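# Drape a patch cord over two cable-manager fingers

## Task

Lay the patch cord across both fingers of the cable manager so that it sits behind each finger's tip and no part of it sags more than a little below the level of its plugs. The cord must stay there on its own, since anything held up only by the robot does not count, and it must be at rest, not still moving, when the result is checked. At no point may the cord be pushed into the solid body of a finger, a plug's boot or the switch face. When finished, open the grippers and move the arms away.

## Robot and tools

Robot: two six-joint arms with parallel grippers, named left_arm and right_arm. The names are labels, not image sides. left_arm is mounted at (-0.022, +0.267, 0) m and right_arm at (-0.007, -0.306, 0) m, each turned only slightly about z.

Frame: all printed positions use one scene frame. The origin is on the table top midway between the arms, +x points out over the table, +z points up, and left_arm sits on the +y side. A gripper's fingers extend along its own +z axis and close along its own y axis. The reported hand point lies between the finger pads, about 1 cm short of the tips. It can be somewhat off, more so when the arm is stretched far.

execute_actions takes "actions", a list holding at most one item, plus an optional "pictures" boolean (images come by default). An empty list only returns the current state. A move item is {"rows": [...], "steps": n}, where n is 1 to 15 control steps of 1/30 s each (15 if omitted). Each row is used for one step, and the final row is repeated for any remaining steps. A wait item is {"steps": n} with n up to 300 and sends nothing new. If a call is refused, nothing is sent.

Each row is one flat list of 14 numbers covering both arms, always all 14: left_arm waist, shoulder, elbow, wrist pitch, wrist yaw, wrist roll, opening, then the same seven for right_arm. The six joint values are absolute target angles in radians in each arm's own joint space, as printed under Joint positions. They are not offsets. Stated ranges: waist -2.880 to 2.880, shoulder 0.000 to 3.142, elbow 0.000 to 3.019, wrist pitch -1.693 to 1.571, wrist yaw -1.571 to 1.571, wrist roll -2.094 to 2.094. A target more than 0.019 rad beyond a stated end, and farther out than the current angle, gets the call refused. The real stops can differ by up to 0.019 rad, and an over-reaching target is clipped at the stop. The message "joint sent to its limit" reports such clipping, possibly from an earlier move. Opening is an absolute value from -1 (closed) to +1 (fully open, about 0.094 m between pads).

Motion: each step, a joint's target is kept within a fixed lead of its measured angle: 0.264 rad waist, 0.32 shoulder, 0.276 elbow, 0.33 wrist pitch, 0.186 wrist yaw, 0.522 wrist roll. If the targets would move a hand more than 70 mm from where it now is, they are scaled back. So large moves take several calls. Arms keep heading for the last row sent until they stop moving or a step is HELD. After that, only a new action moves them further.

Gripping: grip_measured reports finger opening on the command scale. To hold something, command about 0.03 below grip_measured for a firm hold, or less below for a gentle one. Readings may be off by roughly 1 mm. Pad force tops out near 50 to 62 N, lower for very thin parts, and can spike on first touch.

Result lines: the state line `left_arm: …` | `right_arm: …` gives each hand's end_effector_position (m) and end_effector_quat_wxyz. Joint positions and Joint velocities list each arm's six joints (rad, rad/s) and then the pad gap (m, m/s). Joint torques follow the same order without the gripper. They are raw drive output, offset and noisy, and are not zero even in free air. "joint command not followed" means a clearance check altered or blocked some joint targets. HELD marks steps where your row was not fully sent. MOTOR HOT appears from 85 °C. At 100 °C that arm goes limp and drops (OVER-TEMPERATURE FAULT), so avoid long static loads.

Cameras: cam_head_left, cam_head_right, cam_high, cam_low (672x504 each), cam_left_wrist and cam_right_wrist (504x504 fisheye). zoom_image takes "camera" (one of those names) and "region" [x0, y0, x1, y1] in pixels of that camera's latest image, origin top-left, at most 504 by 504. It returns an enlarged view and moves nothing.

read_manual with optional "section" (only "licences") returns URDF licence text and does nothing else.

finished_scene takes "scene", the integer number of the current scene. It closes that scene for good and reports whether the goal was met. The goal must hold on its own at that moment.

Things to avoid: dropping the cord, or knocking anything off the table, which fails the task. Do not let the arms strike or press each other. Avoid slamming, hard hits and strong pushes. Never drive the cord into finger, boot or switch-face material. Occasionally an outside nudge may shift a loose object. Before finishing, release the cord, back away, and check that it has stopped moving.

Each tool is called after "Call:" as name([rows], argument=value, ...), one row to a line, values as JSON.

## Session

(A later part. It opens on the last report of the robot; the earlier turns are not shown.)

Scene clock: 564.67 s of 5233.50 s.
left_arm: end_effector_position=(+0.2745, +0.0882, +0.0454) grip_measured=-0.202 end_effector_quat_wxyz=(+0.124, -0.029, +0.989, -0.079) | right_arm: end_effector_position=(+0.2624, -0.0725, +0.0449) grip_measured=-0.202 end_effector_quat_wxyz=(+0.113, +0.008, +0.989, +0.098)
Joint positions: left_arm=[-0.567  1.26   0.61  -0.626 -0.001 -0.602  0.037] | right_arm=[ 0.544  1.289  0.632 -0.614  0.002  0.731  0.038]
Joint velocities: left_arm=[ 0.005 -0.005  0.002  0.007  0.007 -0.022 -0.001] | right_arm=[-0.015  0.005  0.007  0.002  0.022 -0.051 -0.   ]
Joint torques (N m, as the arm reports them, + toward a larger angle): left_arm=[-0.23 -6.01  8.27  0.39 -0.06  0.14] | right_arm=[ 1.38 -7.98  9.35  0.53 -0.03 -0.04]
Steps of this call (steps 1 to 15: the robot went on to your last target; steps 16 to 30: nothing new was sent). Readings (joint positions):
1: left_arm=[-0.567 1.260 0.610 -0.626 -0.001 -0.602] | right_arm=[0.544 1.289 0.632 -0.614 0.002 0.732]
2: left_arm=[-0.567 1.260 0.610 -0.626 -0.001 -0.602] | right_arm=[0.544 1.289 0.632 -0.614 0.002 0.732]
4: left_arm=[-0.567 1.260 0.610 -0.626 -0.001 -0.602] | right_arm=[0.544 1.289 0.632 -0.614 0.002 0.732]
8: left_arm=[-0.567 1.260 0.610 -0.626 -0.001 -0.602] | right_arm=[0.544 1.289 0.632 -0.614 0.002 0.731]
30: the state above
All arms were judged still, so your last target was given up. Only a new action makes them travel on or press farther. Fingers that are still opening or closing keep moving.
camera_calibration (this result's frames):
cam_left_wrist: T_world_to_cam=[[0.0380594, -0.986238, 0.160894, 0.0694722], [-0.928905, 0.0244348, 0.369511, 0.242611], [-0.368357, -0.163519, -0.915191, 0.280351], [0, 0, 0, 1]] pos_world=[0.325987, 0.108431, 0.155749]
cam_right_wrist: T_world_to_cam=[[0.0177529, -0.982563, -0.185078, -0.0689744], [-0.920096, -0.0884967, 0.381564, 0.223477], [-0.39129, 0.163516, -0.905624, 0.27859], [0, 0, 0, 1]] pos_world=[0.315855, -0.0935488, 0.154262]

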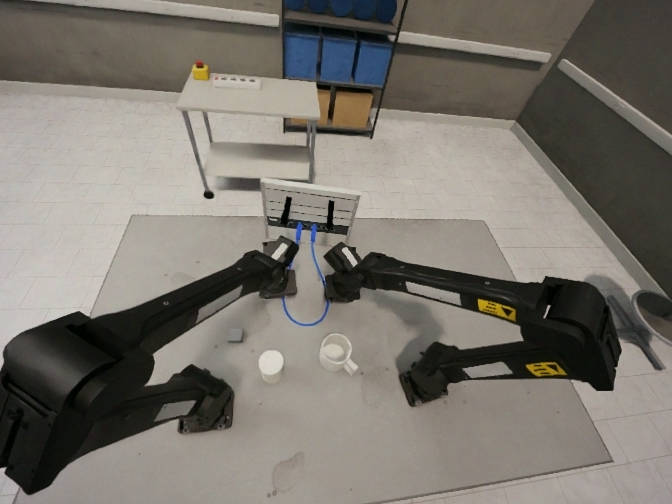

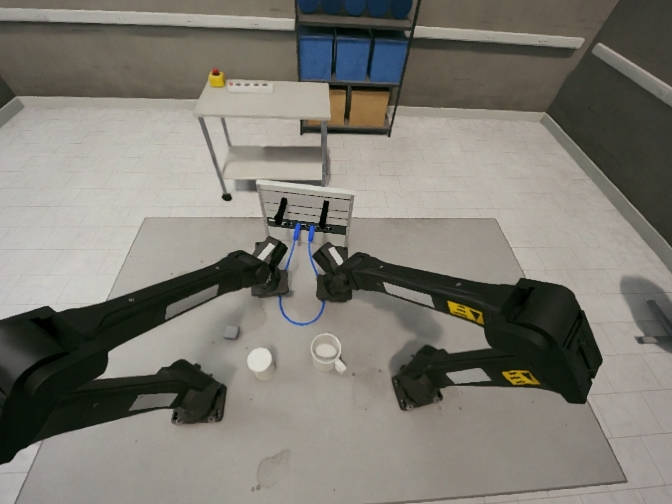

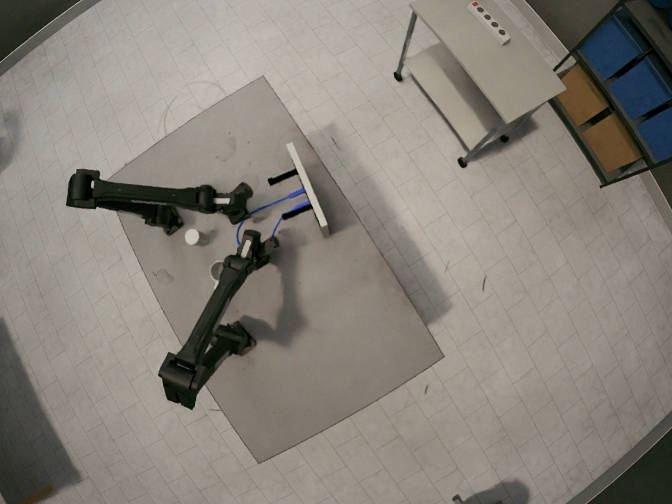

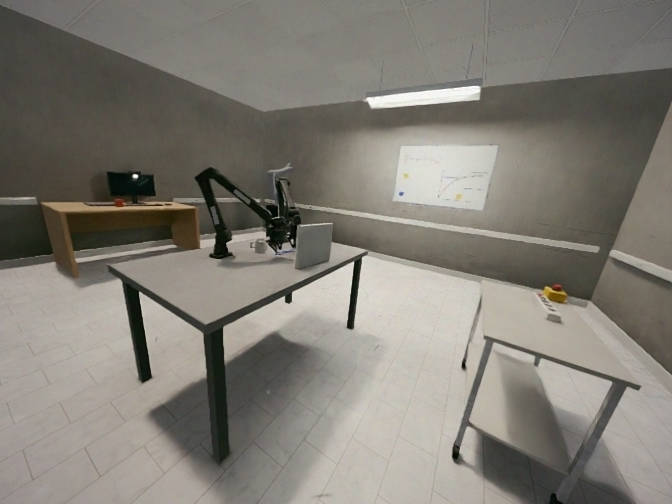

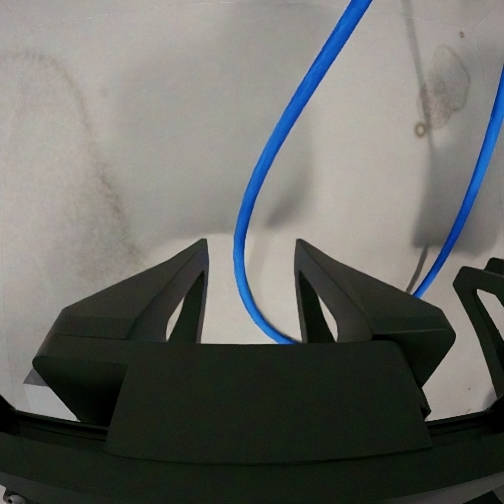

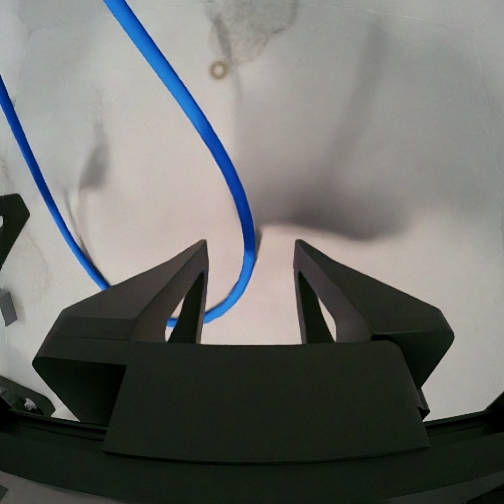

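Call:
execute_actions([
  {"rows":[[-0.625,1.19,0.525,-0.63,0,-0.9,-0.2,0.62,1.255,0.575,-0.61,0,1.23,-0.2]],"steps":15},
], pictures=false)

Call:
execute_actions([
  {"rows":[[-0.625,1.22,0.525,-0.60,0,-0.9,-0.2,0.62,1.285,0.575,-0.58,0,1.23,-0.2],[-0.625,1.22,0.525,-0.60,0,-0.9,-0.2,0.62,1.285,0.575,-0.58,0,1.23,-0.2],[-0.625,1.25,0.525,-0.57,0,-0.9,-0.2,0.62,1.315,0.575,-0.55,0,1.23,-0.2],[-0.625,1.25,0.525,-0.57,0,-0.9,-0.2,0.62,1.315,0.575,-0.55,0,1.23,-0.2],[-0.625,1.28,0.525,-0.545,0,-0.9,-0.2,0.62,1.345,0.575,-0.52,0,1.23,-0.2]],"steps":15},
])

Scene clock: 586.20 s of 5233.50 s.
left_arm: end_effector_position=(+0.2358, +0.0933, +0.0339) grip_measured=-0.202 end_effector_quat_wxyz=(+0.103, -0.141, +0.980, -0.092) | right_arm: end_effector_position=(+0.2265, -0.0680, +0.0317) grip_measured=-0.202 end_effector_quat_wxyz=(+0.072, +0.199, +0.971, +0.112)
Joint positions: left_arm=[-0.617  1.19   0.521 -0.624 -0.001 -0.878  0.037] | right_arm=[ 0.624  1.27   0.579 -0.613  0.     1.201  0.038]
Joint velocities: left_arm=[-0.015  0.005  0.002 -0.002 -0.022 -0.037 -0.001] | right_arm=[-0.005 -0.005  0.007  0.002 -0.022  0.095 -0.001]
Joint torques (N m, as the arm reports them, + toward a larger angle): left_arm=[-0.94 -5.    8.12  0.73 -0.09 -0.03] | right_arm=[ 0.45 -7.52  7.83  1.35  0.02  0.11]
Steps of this call (steps 1 to 110: nothing new was sent; then 17.37 s passed at rest; steps 111 to 125: all 15 steps of this action). Readings (joint positions):
111: left_arm=[-0.571 1.254 0.601 -0.624 -0.001 -0.650] | right_arm=[0.551 1.287 0.627 -0.613 0.003 0.813]
112: left_arm=[-0.580 1.238 0.583 -0.623 -0.001 -0.698] | right_arm=[0.566 1.282 0.618 -0.613 0.003 0.895]
114: left_arm=[-0.603 1.205 0.542 -0.623 -0.001 -0.767] | right_arm=[0.602 1.273 0.596 -0.613 0.001 1.012]
118: left_arm=[-0.617 1.190 0.521 -0.624 -0.001 -0.839] | right_arm=[0.625 1.271 0.579 -0.613 0.000 1.135]
125: the state above

Scene clock: 586.70 s of 5233.50 s.
left_arm: end_effector_position=(+0.2396, +0.0907, +0.0107) grip_measured=-0.202 end_effector_quat_wxyz=(+0.091, -0.146, +0.982, -0.082) | right_arm: end_effector_position=(+0.2327, -0.0617, +0.0128) grip_measured=-0.202 end_effector_quat_wxyz=(+0.070, +0.208, +0.969, +0.111)
Joint positions: left_arm=[-0.617  1.283  0.521 -0.563 -0.001 -0.888  0.037] | right_arm=[ 0.624  1.344  0.579 -0.542  0.     1.218  0.038]
Joint velocities: left_arm=[-0.015 -0.015 -0.002  0.012  0.022  0.066 -0.001] | right_arm=[-0.005  0.015  0.017  0.002  0.007  0.037 -0.   ]
Joint torques (N m, as the arm reports them, + toward a larger angle): left_arm=[-0.92 -6.2   7.4   1.43 -0.07 -0.07] | right_arm=[-0.05 -8.52  7.45  2.16  0.05  0.11]
Steps of this call (steps 1 to 15: all 15 steps of this action). Readings (joint positions):
1: left_arm=[-0.617 1.191 0.521 -0.623 -0.001 -0.880] | right_arm=[0.624 1.270 0.579 -0.611 0.000 1.205]
2: left_arm=[-0.617 1.195 0.521 -0.620 -0.001 -0.882] | right_arm=[0.624 1.271 0.579 -0.608 0.000 1.208]
4: left_arm=[-0.617 1.214 0.521 -0.603 -0.001 -0.884] | right_arm=[0.624 1.278 0.579 -0.588 0.000 1.212]
8: left_arm=[-0.617 1.271 0.521 -0.567 -0.001 -0.886] | right_arm=[0.624 1.325 0.579 -0.546 0.000 1.216]
15: the state above
camera_calibration (this result's frames):
cam_left_wrist: T_world_to_cam=[[0.270956, -0.944535, 0.185568, 0.0190007], [-0.879564, -0.164616, 0.446396, 0.227468], [-0.391089, -0.284173, -0.875383, 0.252087], [0, 0, 0, 1]] pos_world=[0.293513, 0.127028, 0.115605]
cam_right_wrist: T_world_to_cam=[[-0.376894, -0.895911, -0.235149, 0.0340753], [-0.840598, 0.224208, 0.493078, 0.208687], [-0.389032, 0.383504, -0.837603, 0.248324], [0, 0, 0, 1]] pos_world=[0.284871, -0.111494, 0.113111]

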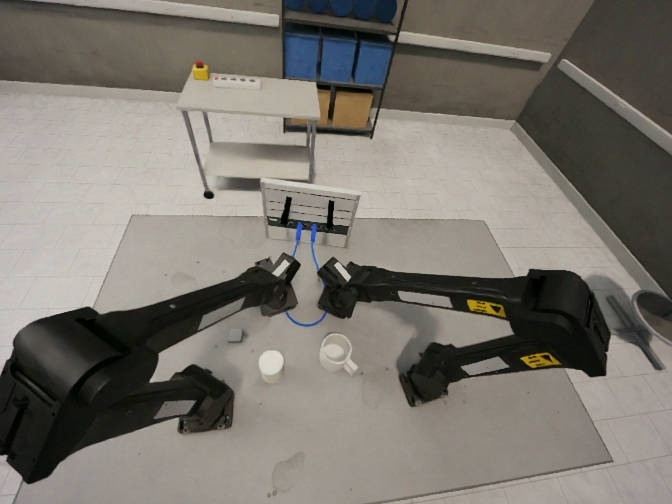

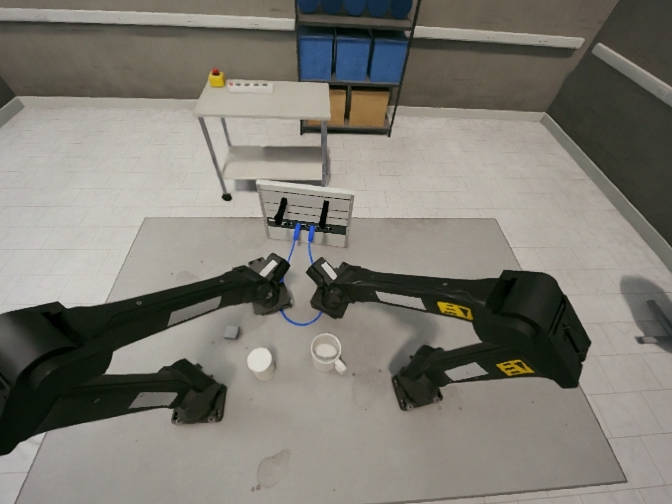

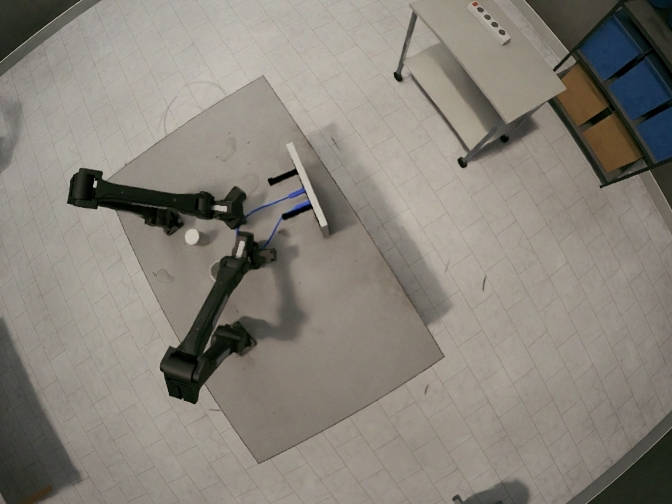

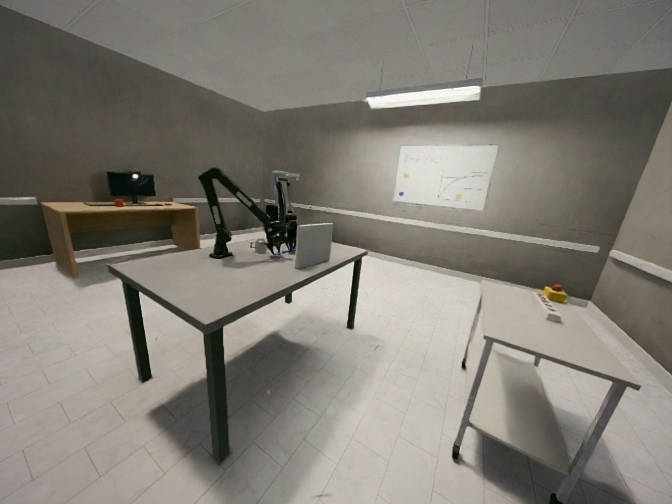

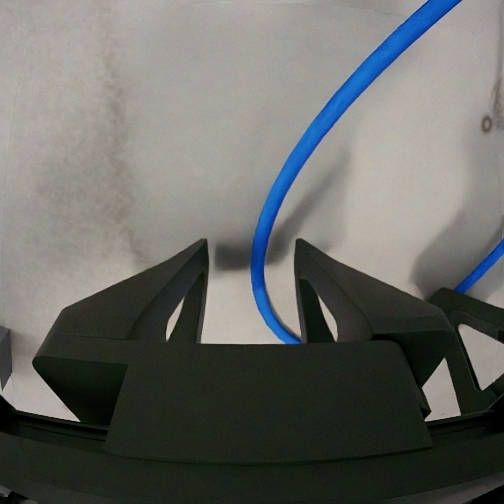

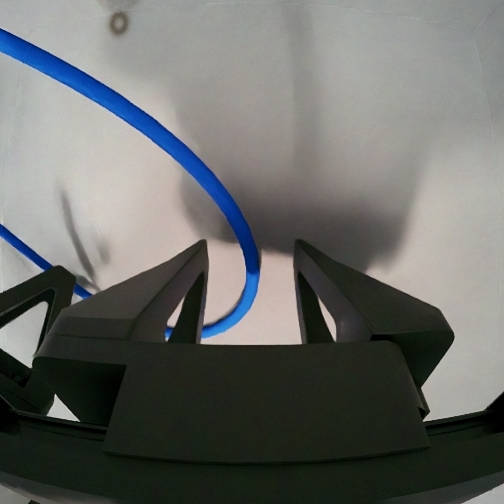

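Call:
execute_actions([
  {"rows":[[-0.625,1.28,0.525,-0.545,0,-0.9,-0.935,0.62,1.345,0.575,-0.52,0,1.23,-0.935]],"steps":15},
], pictures=false)

Scene clock: 592.30 s of 5233.50 s.
left_arm: end_effector_position=(+0.2398, +0.0906, +0.0107) grip_measured=-0.917 end_effector_quat_wxyz=(+0.091, -0.146, +0.982, -0.083) | right_arm: end_effector_position=(+0.2331, -0.0613, +0.0130) grip_measured=-0.917 end_effector_quat_wxyz=(+0.071, +0.208, +0.969, +0.112)
Joint positions: left_arm=[-0.617  1.283  0.521 -0.562 -0.001 -0.888  0.004] | right_arm=[ 0.624  1.344  0.579 -0.54   0.     1.219  0.004]
Joint velocities: left_arm=[-0.005 -0.005  0.007  0.002 -0.066  0.022 -0.   ] | right_arm=[ 0.005 -0.015 -0.002  0.012 -0.095  0.007 -0.001]
Joint torques (N m, as the arm reports them, + toward a larger angle): left_arm=[-0.88 -6.58  7.53  1.45 -0.08 -0.05] | right_arm=[ 0.22 -8.06  7.45  1.93  0.06  0.13]
Steps of this call (steps 1 to 15: the robot went on to your last target; steps 16 to 90: nothing new was sent; then 2.10 s passed at rest; steps 91 to 105: all 15 steps of this action). Readings (joint positions):
91: left_arm=[-0.617 1.283 0.521 -0.563 -0.001 -0.888] | right_arm=[0.624 1.344 0.579 -0.542 0.000 1.219]
92: left_arm=[-0.617 1.283 0.521 -0.563 -0.001 -0.888] | right_arm=[0.624 1.344 0.579 -0.542 0.000 1.219]
94: left_arm=[-0.617 1.283 0.521 -0.562 -0.001 -0.888] | right_arm=[0.624 1.344 0.579 -0.541 0.000 1.219]
98: left_arm=[-0.617 1.283 0.521 -0.562 -0.001 -0.888] | right_arm=[0.624 1.344 0.579 -0.540 0.000 1.219]
105: the state above

Call:
execute_actions([
  {"rows":[[-0.61,1.28,0.555,-0.575,0,-0.9,-0.935,0.612,1.345,0.605,-0.555,0,1.25,-0.935],[-0.59,1.28,0.585,-0.61,0,-0.9,-0.935,0.603,1.345,0.635,-0.59,0,1.27,-0.935],[-0.57,1.281,0.615,-0.64,0,-0.9,-0.935,0.594,1.345,0.665,-0.62,0,1.285,-0.935],[-0.555,1.282,0.645,-0.67,0,-0.9,-0.935,0.585,1.345,0.695,-0.655,0,1.30,-0.935],[-0.535,1.283,0.675,-0.70,0,-0.9,-0.935,0.577,1.345,0.725,-0.685,0,1.32,-0.935],[-0.52,1.284,0.705,-0.73,0,-0.9,-0.935,0.568,1.346,0.755,-0.72,0,1.34,-0.935],[-0.50,1.284,0.735,-0.76,0,-0.9,-0.935,0.56,1.346,0.785,-0.75,0,1.355,-0.935],[-0.485,1.285,0.765,-0.79,0,-0.9,-0.935,0.551,1.346,0.815,-0.785,0,1.37,-0.935],[-0.465,1.286,0.795,-0.82,0,-0.9,-0.935,0.542,1.346,0.845,-0.815,0,1.39,-0.935],[-0.445,1.287,0.825,-0.85,0,-0.9,-0.935,0.534,1.346,0.875,-0.845,0,1.41,-0.935],[-0.43,1.288,0.855,-0.88,0,-0.9,-0.935,0.525,1.347,0.905,-0.88,0,1.425,-0.935],[-0.41,1.288,0.885,-0.91,0,-0.9,-0.935,0.516,1.347,0.935,-0.91,0,1.44,-0.935],[-0.39,1.289,0.915,-0.944,0,-0.9,-0.935,0.508,1.347,0.968,-0.94,0,1.46,-0.935]],"steps":15},
], pictures=false)

Call:
execute_actions([
  {"rows":[[-0.387,1.295,0.95,-0.97,0,-0.94,-0.935,0.497,1.347,1.0,-0.967,0,1.51,-0.935],[-0.383,1.30,0.985,-1.0,0,-0.98,-0.935,0.487,1.348,1.03,-0.993,0,1.555,-0.935],[-0.38,1.308,1.02,-1.025,0,-1.03,-0.935,0.476,1.348,1.06,-1.02,0,1.60,-0.935],[-0.377,1.314,1.05,-1.05,0,-1.08,-0.935,0.465,1.348,1.09,-1.047,0,1.65,-0.935],[-0.373,1.32,1.085,-1.075,0,-1.12,-0.935,0.455,1.349,1.12,-1.073,0,1.70,-0.935],[-0.37,1.327,1.12,-1.10,0,-1.17,-0.935,0.444,1.349,1.15,-1.10,0,1.745,-0.935],[-0.367,1.333,1.15,-1.13,0,-1.22,-0.935,0.433,1.349,1.18,-1.127,0,1.79,-0.935],[-0.363,1.34,1.185,-1.155,0,-1.26,-0.935,0.423,1.35,1.21,-1.153,0,1.84,-0.935],[-0.36,1.346,1.22,-1.18,0,-1.31,-0.935,0.412,1.35,1.24,-1.18,0,1.89,-0.935],[-0.357,1.352,1.255,-1.21,0,-1.36,-0.935,0.401,1.35,1.27,-1.207,0,1.935,-0.935],[-0.353,1.358,1.29,-1.235,0,-1.40,-0.935,0.39,1.351,1.30,-1.233,0,1.98,-0.935],[-0.35,1.365,1.32,-1.26,0,-1.45,-0.935,0.38,1.351,1.328,-1.26,0,2.03,-0.935]],"steps":15},
], pictures=false)

Call:
execute_actions([
  {"steps":25},
])

Call:
zoom_image(camera="cam_head_left", region=[220, 160, 400, 295])

Scene clock: 630.60 s of 5233.50 s.
left_arm: end_effector_position=(+0.3417, +0.1217, +0.1231) grip_measured=-0.917 end_effector_quat_wxyz=(+0.102, -0.250, +0.960, -0.075) | right_arm: end_effector_position=(+0.3062, -0.0494, +0.1133) grip_measured=-0.918 end_effector_quat_wxyz=(+0.058, +0.349, +0.930, +0.100)
Joint positions: left_arm=[-0.404  1.282  0.873 -0.907 -0.    -0.889  0.004] | right_arm=[ 0.516  1.344  0.906 -0.902  0.     1.406  0.004]
Joint velocities: left_arm=[ 0.347 -0.015  0.505 -0.281 -0.022 -0.007  0.   ] | right_arm=[-0.151 -0.005  0.637 -0.266 -0.081  0.256 -0.001]
Joint torques (N m, as the arm reports them, + toward a larger angle): left_arm=[-1.07 -7.75  9.6  -0.03 -0.12 -0.03] | right_arm=[ 0.95 -9.67 11.44  0.19  0.05  0.2 ]
Steps of this call (steps 1 to 15: the robot went on to your last target; steps 16 to 90: nothing new was sent; then 34.80 s passed at rest; steps 91 to 105: all 15 steps of this action). Readings (joint positions):
91: left_arm=[-0.617 1.283 0.521 -0.562 -0.001 -0.888] | right_arm=[0.624 1.344 0.579 -0.540 0.000 1.222]
92: left_arm=[-0.616 1.283 0.524 -0.570 -0.001 -0.888] | right_arm=[0.622 1.344 0.580 -0.547 0.000 1.228]
94: left_arm=[-0.603 1.283 0.546 -0.614 -0.001 -0.888] | right_arm=[0.611 1.344 0.594 -0.588 0.000 1.246]
98: left_arm=[-0.534 1.283 0.653 -0.729 -0.000 -0.889] | right_arm=[0.574 1.344 0.682 -0.713 0.000 1.301]
105: the state above

Scene clock: 631.10 s of 5233.50 s.
left_arm: end_effector_position=(+0.4044, +0.1163, +0.2506) grip_measured=-0.917 end_effector_quat_wxyz=(+0.089, -0.478, +0.868, -0.099) | right_arm: end_effector_position=(+0.3762, -0.0711, +0.2517) grip_measured=-0.918 end_effector_quat_wxyz=(+0.044, +0.628, +0.766, +0.128)
Joint positions: left_arm=[-0.364  1.353  1.282 -1.232 -0.    -1.346  0.004] | right_arm=[ 0.379  1.344  1.275 -1.231  0.     1.924  0.004]
Joint velocities: left_arm=[ 0.054 -0.054  0.325 -0.154  0.022 -0.593 -0.   ] | right_arm=[-0.122 -0.005  0.379 -0.1    0.066  0.637 -0.001]
Joint torques (N m, as the arm reports them, + toward a larger angle): left_arm=[ 0.96 -9.39 10.85  0.04 -0.12 -0.05] | right_arm=[ 0.59 -9.61 12.73  0.18  0.05  0.17]
Steps of this call (steps 1 to 15: all 15 steps of this action). Readings (joint positions):
1: left_arm=[-0.395 1.282 0.891 -0.920 -0.000 -0.896] | right_arm=[0.511 1.344 0.926 -0.915 0.000 1.423]
2: left_arm=[-0.389 1.283 0.907 -0.941 -0.000 -0.910] | right_arm=[0.506 1.344 0.944 -0.933 0.000 1.446]
4: left_arm=[-0.386 1.290 0.947 -0.993 -0.000 -0.957] | right_arm=[0.493 1.344 0.981 -0.983 0.000 1.506]
8: left_arm=[-0.385 1.322 1.070 -1.097 -0.000 -1.094] | right_arm=[0.452 1.344 1.076 -1.091 0.000 1.659]
15: the state above

Scene clock: 631.93 s of 5233.50 s.
left_arm: end_effector_position=(+0.4041, +0.1174, +0.2519) grip_measured=-0.917 end_effector_quat_wxyz=(+0.081, -0.518, +0.845, -0.099) | right_arm: end_effector_position=(+0.3770, -0.0718, +0.2560) grip_measured=-0.919 end_effector_quat_wxyz=(+0.038, +0.664, +0.735, +0.129)
Joint positions: left_arm=[-0.362  1.357  1.291 -1.247 -0.    -1.438  0.004] | right_arm=[ 0.377  1.345  1.288 -1.244  0.     2.018  0.004]
Joint velocities: left_arm=[-0.015 -0.005 -0.002 -0.007 -0.051  0.007  0.001] | right_arm=[ 0.005 -0.024 -0.012  0.002 -0.051  0.007 -0.001]
Joint torques (N m, as the arm reports them, + toward a larger angle): left_arm=[ 0.85 -9.59 11.71  0.28 -0.12 -0.04] | right_arm=[ 1.15 -9.7  13.88  0.56  0.03  0.16]
Steps of this call (steps 1 to 25: the robot went on to your last target). Readings (joint positions):
1: left_arm=[-0.362 1.352 1.289 -1.236 -0.000 -1.365] | right_arm=[0.377 1.343 1.285 -1.234 0.000 1.943]
2: left_arm=[-0.362 1.352 1.291 -1.238 -0.000 -1.379] | right_arm=[0.376 1.343 1.288 -1.236 0.000 1.958]
4: left_arm=[-0.362 1.354 1.291 -1.245 -0.000 -1.401] | right_arm=[0.377 1.345 1.288 -1.241 0.000 1.980]
8: left_arm=[-0.362 1.357 1.291 -1.247 -0.000 -1.423] | right_arm=[0.377 1.345 1.288 -1.244 0.000 2.003]
25: the state above
camera_calibration (this result's frames):
cam_left_wrist: T_world_to_cam=[[0.860714, -0.443791, 0.249443, -0.358269], [-0.50385, -0.672473, 0.54214, 0.152482], [-0.072853, -0.592309, -0.802411, 0.424309], [0, 0, 0, 1]] pos_world=[0.416108, 0.194865, 0.347172]
cam_right_wrist: T_world_to_cam=[[-0.967466, -0.0978649, -0.233307, 0.416043], [-0.231195, 0.716502, 0.658159, -0.0242722], [0.102754, 0.690686, -0.715817, 0.317496], [0, 0, 0, 1]] pos_world=[0.364272, -0.161183, 0.34031]

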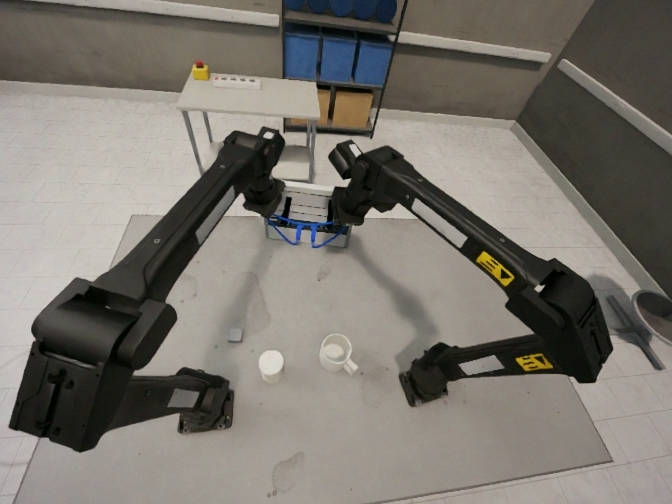

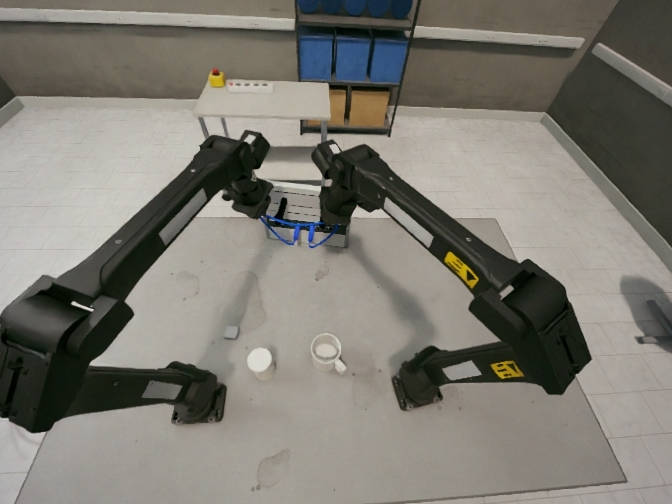

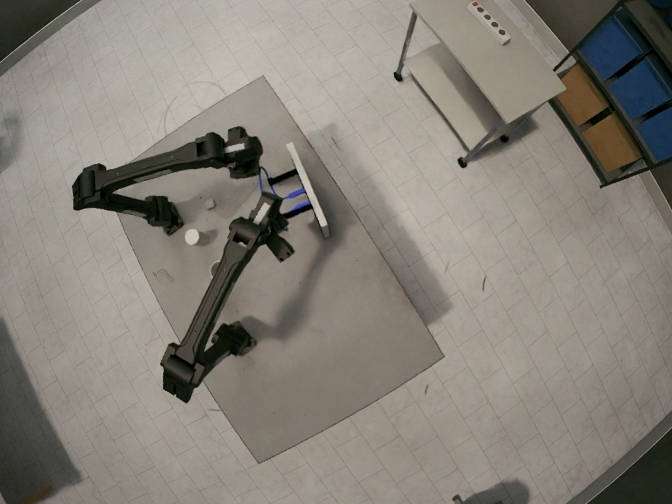

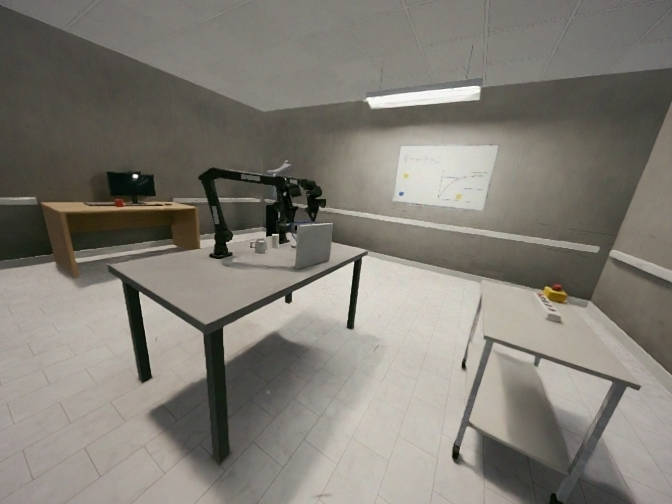

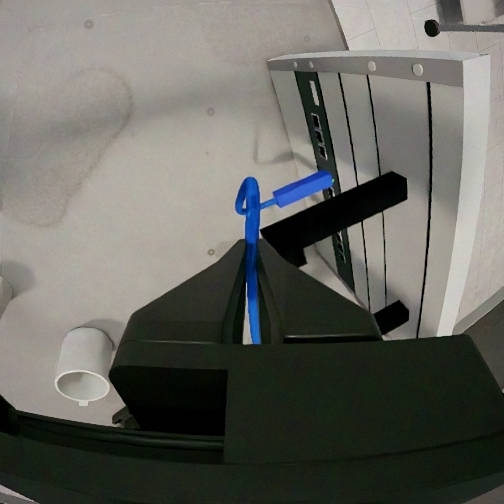

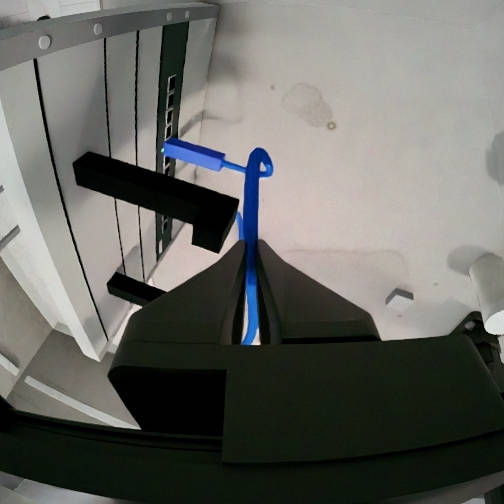

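Region (220, 160, 400, 295) of cam_head_left's 672x504 image, scaled by 2.800, with more detail than that image has; it fills the top 378 rows of this view, and the rest is white.

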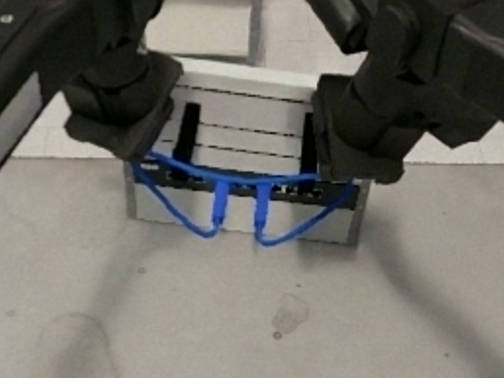

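Call:
execute_actions([
  {"rows":[[-0.349,1.378,1.338,-1.26,0,-1.47,-0.935,0.371,1.364,1.346,-1.26,0,2.033,-0.935],[-0.348,1.391,1.356,-1.26,0,-1.49,-0.935,0.363,1.376,1.364,-1.26,0,2.035,-0.935],[-0.346,1.404,1.372,-1.26,0,-1.51,-0.935,0.354,1.389,1.38,-1.26,0,2.038,-0.935],[-0.345,1.417,1.387,-1.26,0,-1.53,-0.935,0.345,1.402,1.395,-1.26,0,2.04,-0.935],[-0.344,1.43,1.402,-1.26,0,-1.55,-0.935,0.337,1.414,1.41,-1.26,0,2.043,-0.935],[-0.343,1.443,1.417,-1.26,0,-1.575,-0.935,0.328,1.427,1.425,-1.26,0,2.045,-0.935],[-0.341,1.457,1.432,-1.26,0,-1.595,-0.935,0.319,1.44,1.44,-1.26,0,2.048,-0.935],[-0.34,1.47,1.446,-1.26,0,-1.615,-0.935,0.311,1.452,1.455,-1.26,0,2.05,-0.935],[-0.339,1.483,1.46,-1.26,0,-1.64,-0.935,0.302,1.465,1.47,-1.26,0,2.053,-0.935],[-0.338,1.496,1.475,-1.26,0,-1.66,-0.935,0.293,1.478,1.484,-1.26,0,2.055,-0.935],[-0.336,1.509,1.49,-1.26,0,-1.68,-0.935,0.285,1.49,1.498,-1.26,0,2.058,-0.935],[-0.335,1.522,1.503,-1.26,0,-1.70,-0.935,0.276,1.503,1.512,-1.26,0,2.06,-0.935]],"steps":15},
], pictures=false)

Call:
execute_actions([
  {"steps":25},
])

Call:
zoom_image(camera="cam_head_left", region=[220, 160, 400, 295])

Scene clock: 647.63 s of 5233.50 s.
left_arm: end_effector_position=(+0.4626, +0.1038, +0.2467) grip_measured=-0.917 end_effector_quat_wxyz=(+0.068, -0.609, +0.783, -0.103) | right_arm: end_effector_position=(+0.4502, -0.0873, +0.2528) grip_measured=-0.919 end_effector_quat_wxyz=(+0.042, +0.710, +0.692, +0.124)
Joint positions: left_arm=[-0.349  1.519  1.448 -1.252 -0.    -1.647  0.004] | right_arm=[ 0.275  1.498  1.438 -1.248  0.     2.044  0.004]
Joint velocities: left_arm=[ 0.024  0.122  0.012 -0.012 -0.081 -0.227 -0.001] | right_arm=[-0.132  0.132  0.032 -0.002 -0.022  0.007 -0.001]
Joint torques (N m, as the arm reports them, + toward a larger angle): left_arm=[  0.9  -12.23  13.63   0.34  -0.12  -0.03] | right_arm=[  2.33 -13.51  16.57   0.59   0.03   0.13]
Steps of this call (steps 1 to 15: the robot went on to your last target; steps 16 to 90: nothing new was sent; then 12.20 s passed at rest; steps 91 to 105: all 15 steps of this action). Readings (joint positions):
91: left_arm=[-0.362 1.358 1.291 -1.247 -0.000 -1.441] | right_arm=[0.377 1.345 1.288 -1.244 0.000 2.019]
92: left_arm=[-0.362 1.360 1.292 -1.248 -0.000 -1.448] | right_arm=[0.376 1.346 1.288 -1.244 0.000 2.020]
94: left_arm=[-0.362 1.375 1.306 -1.251 -0.000 -1.469] | right_arm=[0.371 1.356 1.296 -1.247 0.000 2.023]
98: left_arm=[-0.359 1.432 1.367 -1.252 -0.000 -1.531] | right_arm=[0.339 1.409 1.351 -1.248 0.000 2.031]
105: the state above

Scene clock: 648.47 s of 5233.50 s.
left_arm: end_effector_position=(+0.4635, +0.1042, +0.2449) grip_measured=-0.917 end_effector_quat_wxyz=(+0.065, -0.626, +0.770, -0.103) | right_arm: end_effector_position=(+0.4515, -0.0884, +0.2501) grip_measured=-0.919 end_effector_quat_wxyz=(+0.041, +0.713, +0.689, +0.121)
Joint positions: left_arm=[-0.348  1.523  1.448 -1.252 -0.    -1.689  0.004] | right_arm=[ 0.272  1.504  1.438 -1.248  0.     2.05   0.004]
Joint velocities: left_arm=[ 0.005 -0.015  0.002 -0.007  0.022 -0.022  0.   ] | right_arm=[-0.015 -0.005 -0.012 -0.017 -0.037  0.007  0.002]
Joint torques (N m, as the arm reports them, + toward a larger angle): left_arm=[  0.7  -12.36  13.36   0.39  -0.13  -0.07] | right_arm=[  0.65 -13.97  16.82   0.48   0.02   0.13]
Steps of this call (steps 1 to 25: the robot went on to your last target). Readings (joint positions):
1: left_arm=[-0.348 1.521 1.448 -1.252 -0.000 -1.655] | right_arm=[0.273 1.501 1.438 -1.248 0.000 2.045]
2: left_arm=[-0.348 1.523 1.448 -1.252 -0.000 -1.662] | right_arm=[0.272 1.503 1.438 -1.248 0.000 2.046]
4: left_arm=[-0.348 1.523 1.448 -1.252 -0.000 -1.671] | right_arm=[0.272 1.504 1.438 -1.248 0.000 2.047]
8: left_arm=[-0.348 1.523 1.448 -1.252 -0.000 -1.682] | right_arm=[0.272 1.504 1.438 -1.248 0.000 2.048]
25: the state above
camera_calibration (this result's frames):
cam_left_wrist: T_world_to_cam=[[0.951317, -0.195866, 0.237976, -0.478539], [-0.30212, -0.745375, 0.594255, 0.0786449], [0.0609872, -0.637222, -0.768263, 0.349523], [0, 0, 0, 1]] pos_world=[0.457686, 0.187615, 0.335671]
cam_right_wrist: T_world_to_cam=[[-0.975195, 0.0334636, -0.218804, 0.496608], [-0.123075, 0.739637, 0.661657, -0.0389667], [0.183977, 0.672174, -0.717171, 0.279061], [0, 0, 0, 1]] pos_world=[0.428153, -0.175375, 0.334578]

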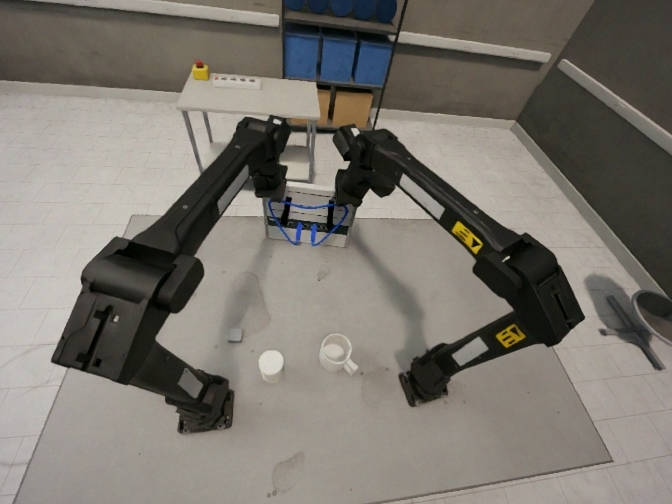

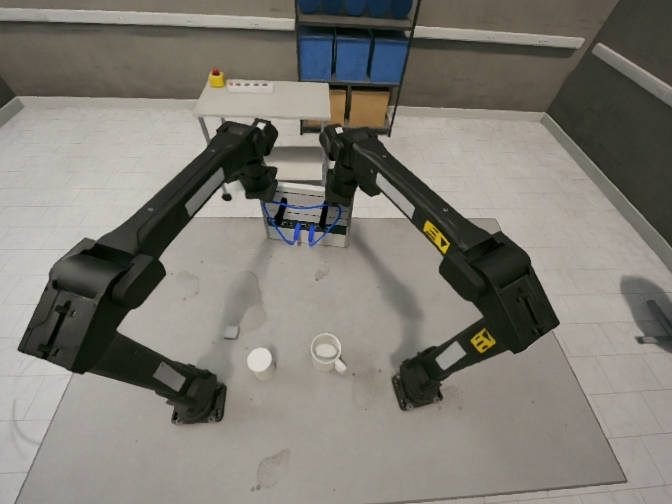

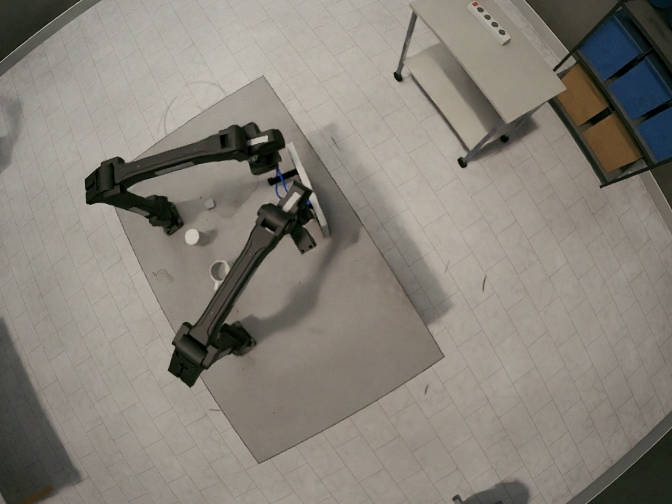

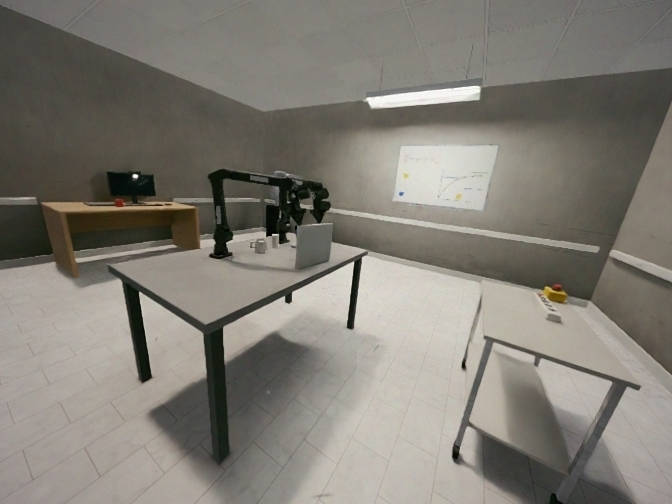

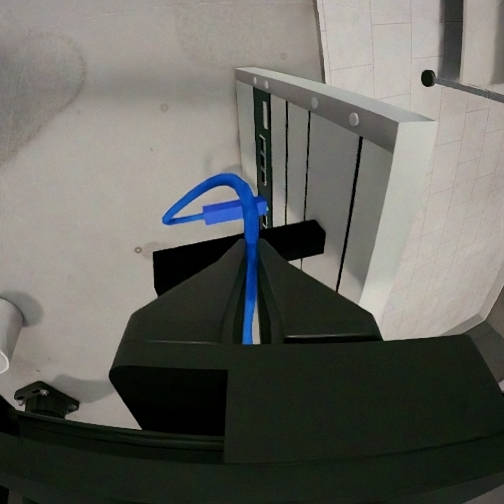

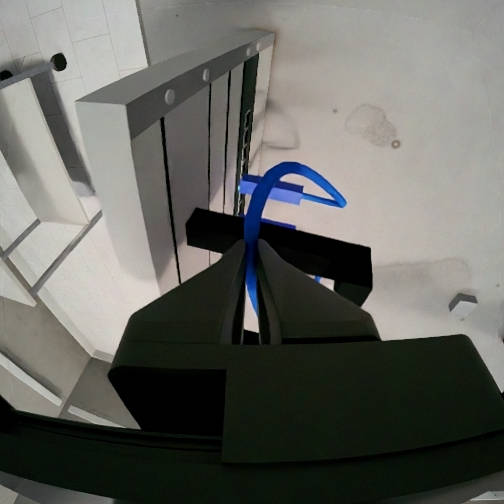

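Region (220, 160, 400, 295) of cam_head_left's 672x504 image, scaled by 2.800, with more detail than that image has; it fills the top 378 rows of this view, and the rest is white.

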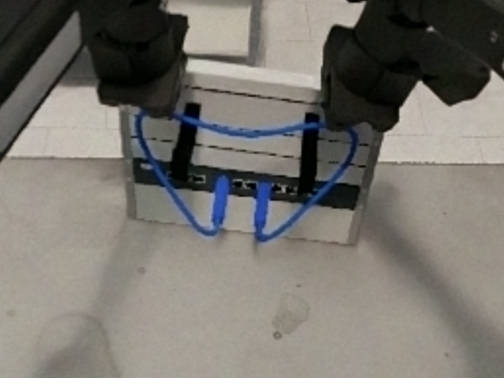

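Call:
execute_actions([
  {"rows":[[-0.334,1.531,1.503,-1.26,0,-1.70,-0.935,0.275,1.513,1.512,-1.26,0,2.06,-0.935],[-0.333,1.540,1.503,-1.26,0,-1.70,-0.935,0.273,1.524,1.512,-1.26,0,2.06,-0.935],[-0.332,1.550,1.503,-1.26,0,-1.70,-0.935,0.271,1.535,1.512,-1.26,0,2.06,-0.935],[-0.331,1.559,1.503,-1.26,0,-1.70,-0.935,0.269,1.546,1.512,-1.26,0,2.06,-0.935],[-0.33,1.569,1.503,-1.26,0,-1.70,-0.935,0.267,1.557,1.512,-1.26,0,2.06,-0.935],[-0.328,1.578,1.503,-1.26,0,-1.70,-0.935,0.265,1.568,1.512,-1.26,0,2.06,-0.935]],"steps":15},
], pictures=false)

Call:
execute_actions([
  {"steps":20},
])

Call:
zoom_image(camera="cam_head_left", region=[220, 160, 400, 295])

Scene clock: 660.53 s of 5233.50 s.
left_arm: end_effector_position=(+0.4714, +0.1057, +0.2211) grip_measured=-0.917 end_effector_quat_wxyz=(+0.053, -0.631, +0.770, -0.083) | right_arm: end_effector_position=(+0.4596, -0.0856, +0.2282) grip_measured=-0.919 end_effector_quat_wxyz=(+0.034, +0.716, +0.690, +0.101)
Joint positions: left_arm=[-0.34   1.576  1.454 -1.252 -0.    -1.689  0.004] | right_arm=[ 0.27   1.557  1.448 -1.248  0.     2.05   0.004]
Joint velocities: left_arm=[-0.005 -0.005 -0.002  0.012 -0.066  0.007 -0.   ] | right_arm=[-0.005 -0.015 -0.002 -0.022 -0.022  0.037  0.   ]
Joint torques (N m, as the arm reports them, + toward a larger angle): left_arm=[  0.06 -13.4   13.18   0.4   -0.13  -0.04] | right_arm=[  0.19 -13.59  15.92   0.4    0.04   0.12]
Steps of this call (steps 1 to 15: the robot went on to your last target; steps 16 to 90: nothing new was sent; then 8.57 s passed at rest; steps 91 to 105: all 15 steps of this action). Readings (joint positions):
91: left_arm=[-0.348 1.523 1.448 -1.252 -0.000 -1.689] | right_arm=[0.272 1.504 1.438 -1.248 0.000 2.050]
92: left_arm=[-0.348 1.523 1.448 -1.252 -0.000 -1.689] | right_arm=[0.272 1.504 1.438 -1.248 0.000 2.050]
94: left_arm=[-0.347 1.527 1.449 -1.252 -0.000 -1.689] | right_arm=[0.272 1.507 1.438 -1.248 0.000 2.050]
98: left_arm=[-0.344 1.551 1.454 -1.252 -0.000 -1.689] | right_arm=[0.272 1.534 1.443 -1.248 0.000 2.050]
105: the state above

Scene clock: 661.20 s of 5233.50 s.
left_arm: end_effector_position=(+0.4714, +0.1057, +0.2211) grip_measured=-0.917 end_effector_quat_wxyz=(+0.053, -0.631, +0.770, -0.083) | right_arm: end_effector_position=(+0.4597, -0.0856, +0.2280) grip_measured=-0.919 end_effector_quat_wxyz=(+0.034, +0.716, +0.690, +0.101)
Joint positions: left_arm=[-0.34   1.576  1.454 -1.252 -0.    -1.689  0.004] | right_arm=[ 0.27   1.557  1.448 -1.248  0.     2.05   0.004]
Joint velocities: left_arm=[-0.015 -0.005  0.002 -0.007 -0.037 -0.007  0.001] | right_arm=[ 0.005 -0.015 -0.002  0.002  0.007 -0.051 -0.001]
Joint torques (N m, as the arm reports them, + toward a larger angle): left_arm=[  0.79 -13.63  13.01   0.31  -0.13  -0.06] | right_arm=[ -0.21 -13.11  15.9    0.33   0.02   0.14]
Steps of this call (steps 1 to 15: the robot went on to your last target; steps 16 to 20: nothing new was sent). Readings (joint positions):
1: left_arm=[-0.340 1.576 1.454 -1.252 -0.000 -1.689] | right_arm=[0.270 1.557 1.448 -1.248 0.000 2.050]
2: left_arm=[-0.340 1.576 1.454 -1.252 -0.000 -1.689] | right_arm=[0.270 1.557 1.448 -1.248 0.000 2.050]
4: left_arm=[-0.340 1.576 1.454 -1.252 -0.000 -1.689] | right_arm=[0.270 1.557 1.448 -1.248 0.000 2.050]
8: left_arm=[-0.340 1.576 1.454 -1.252 -0.000 -1.689] | right_arm=[0.270 1.557 1.448 -1.248 0.000 2.050]
20: the state above
All arms were judged still, so your last target was given up. Only a new action makes them travel on or press farther. Fingers that are still opening or closing keep moving.
camera_calibration (this result's frames):
cam_left_wrist: T_world_to_cam=[[0.962524, -0.191785, 0.191744, -0.475608], [-0.269446, -0.756475, 0.59594, 0.0817643], [0.0307569, -0.625272, -0.779801, 0.347192], [0, 0, 0, 1]] pos_world=[0.469137, 0.187727, 0.313209]
cam_right_wrist: T_world_to_cam=[[-0.983048, 0.0315733, -0.180607, 0.494366], [-0.0956189, 0.752204, 0.651955, -0.0347813], [0.156438, 0.658173, -0.736434, 0.275753], [0, 0, 0, 1]] pos_world=[0.439522, -0.170939, 0.315036]

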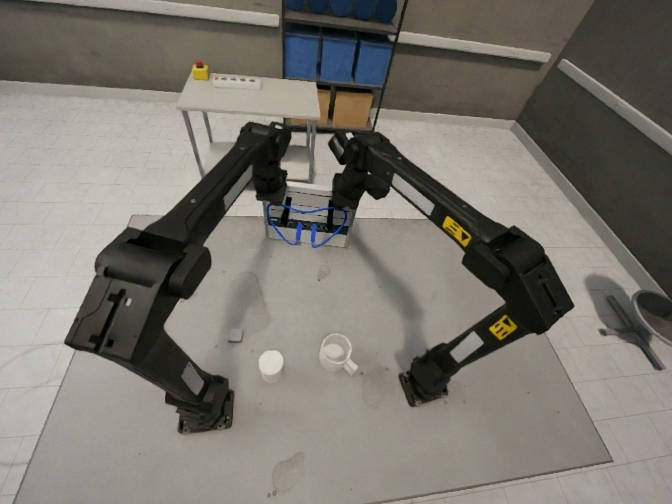

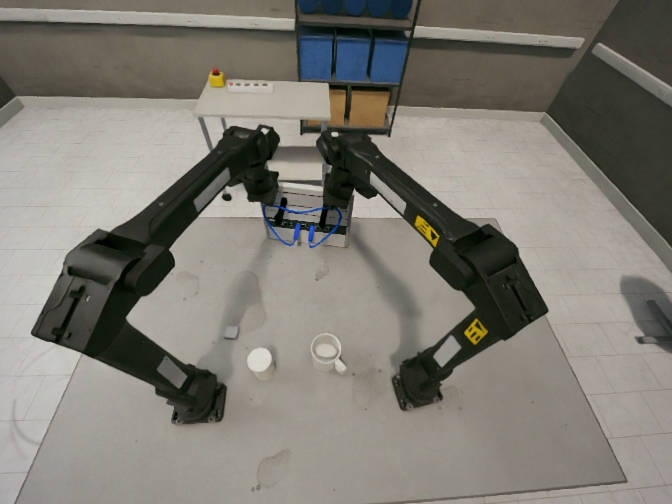

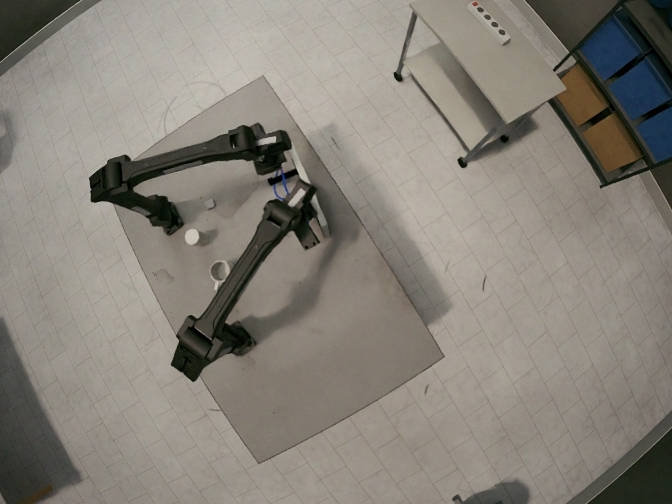

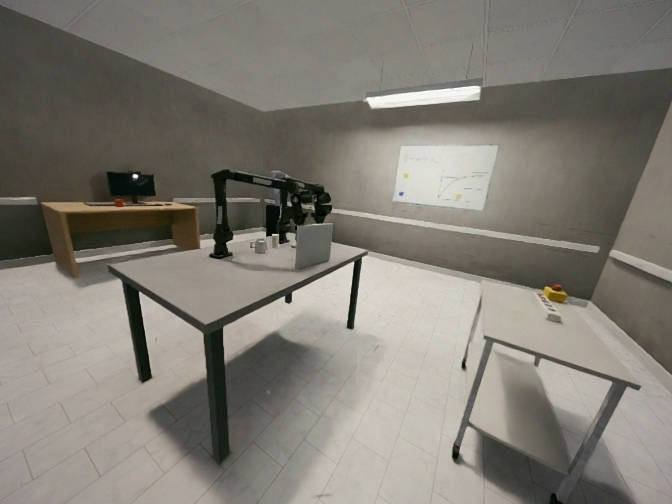

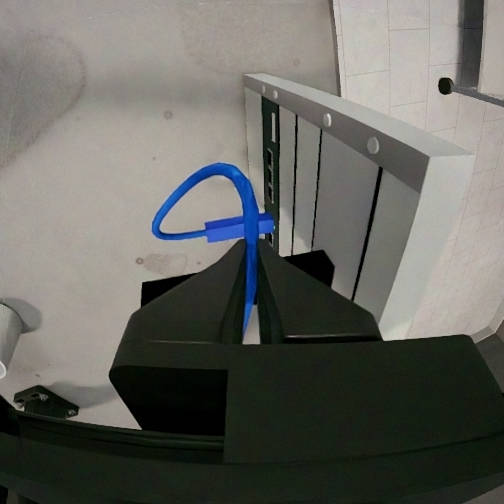

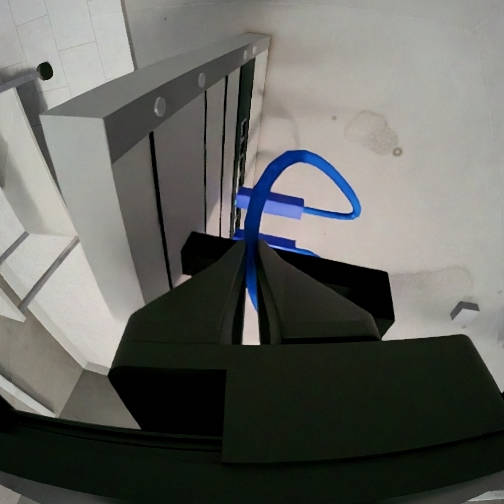

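Region (220, 160, 400, 295) of cam_head_left's 672x504 image, scaled by 2.800, with more detail than that image has; it fills the top 378 rows of this view, and the rest is white.

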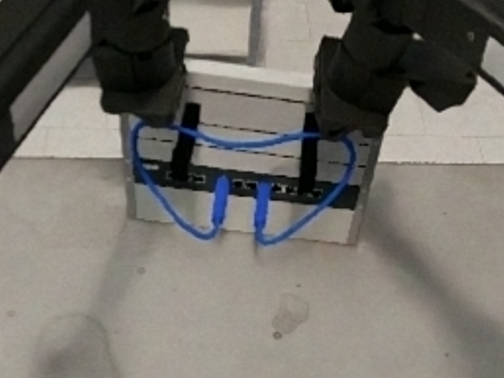

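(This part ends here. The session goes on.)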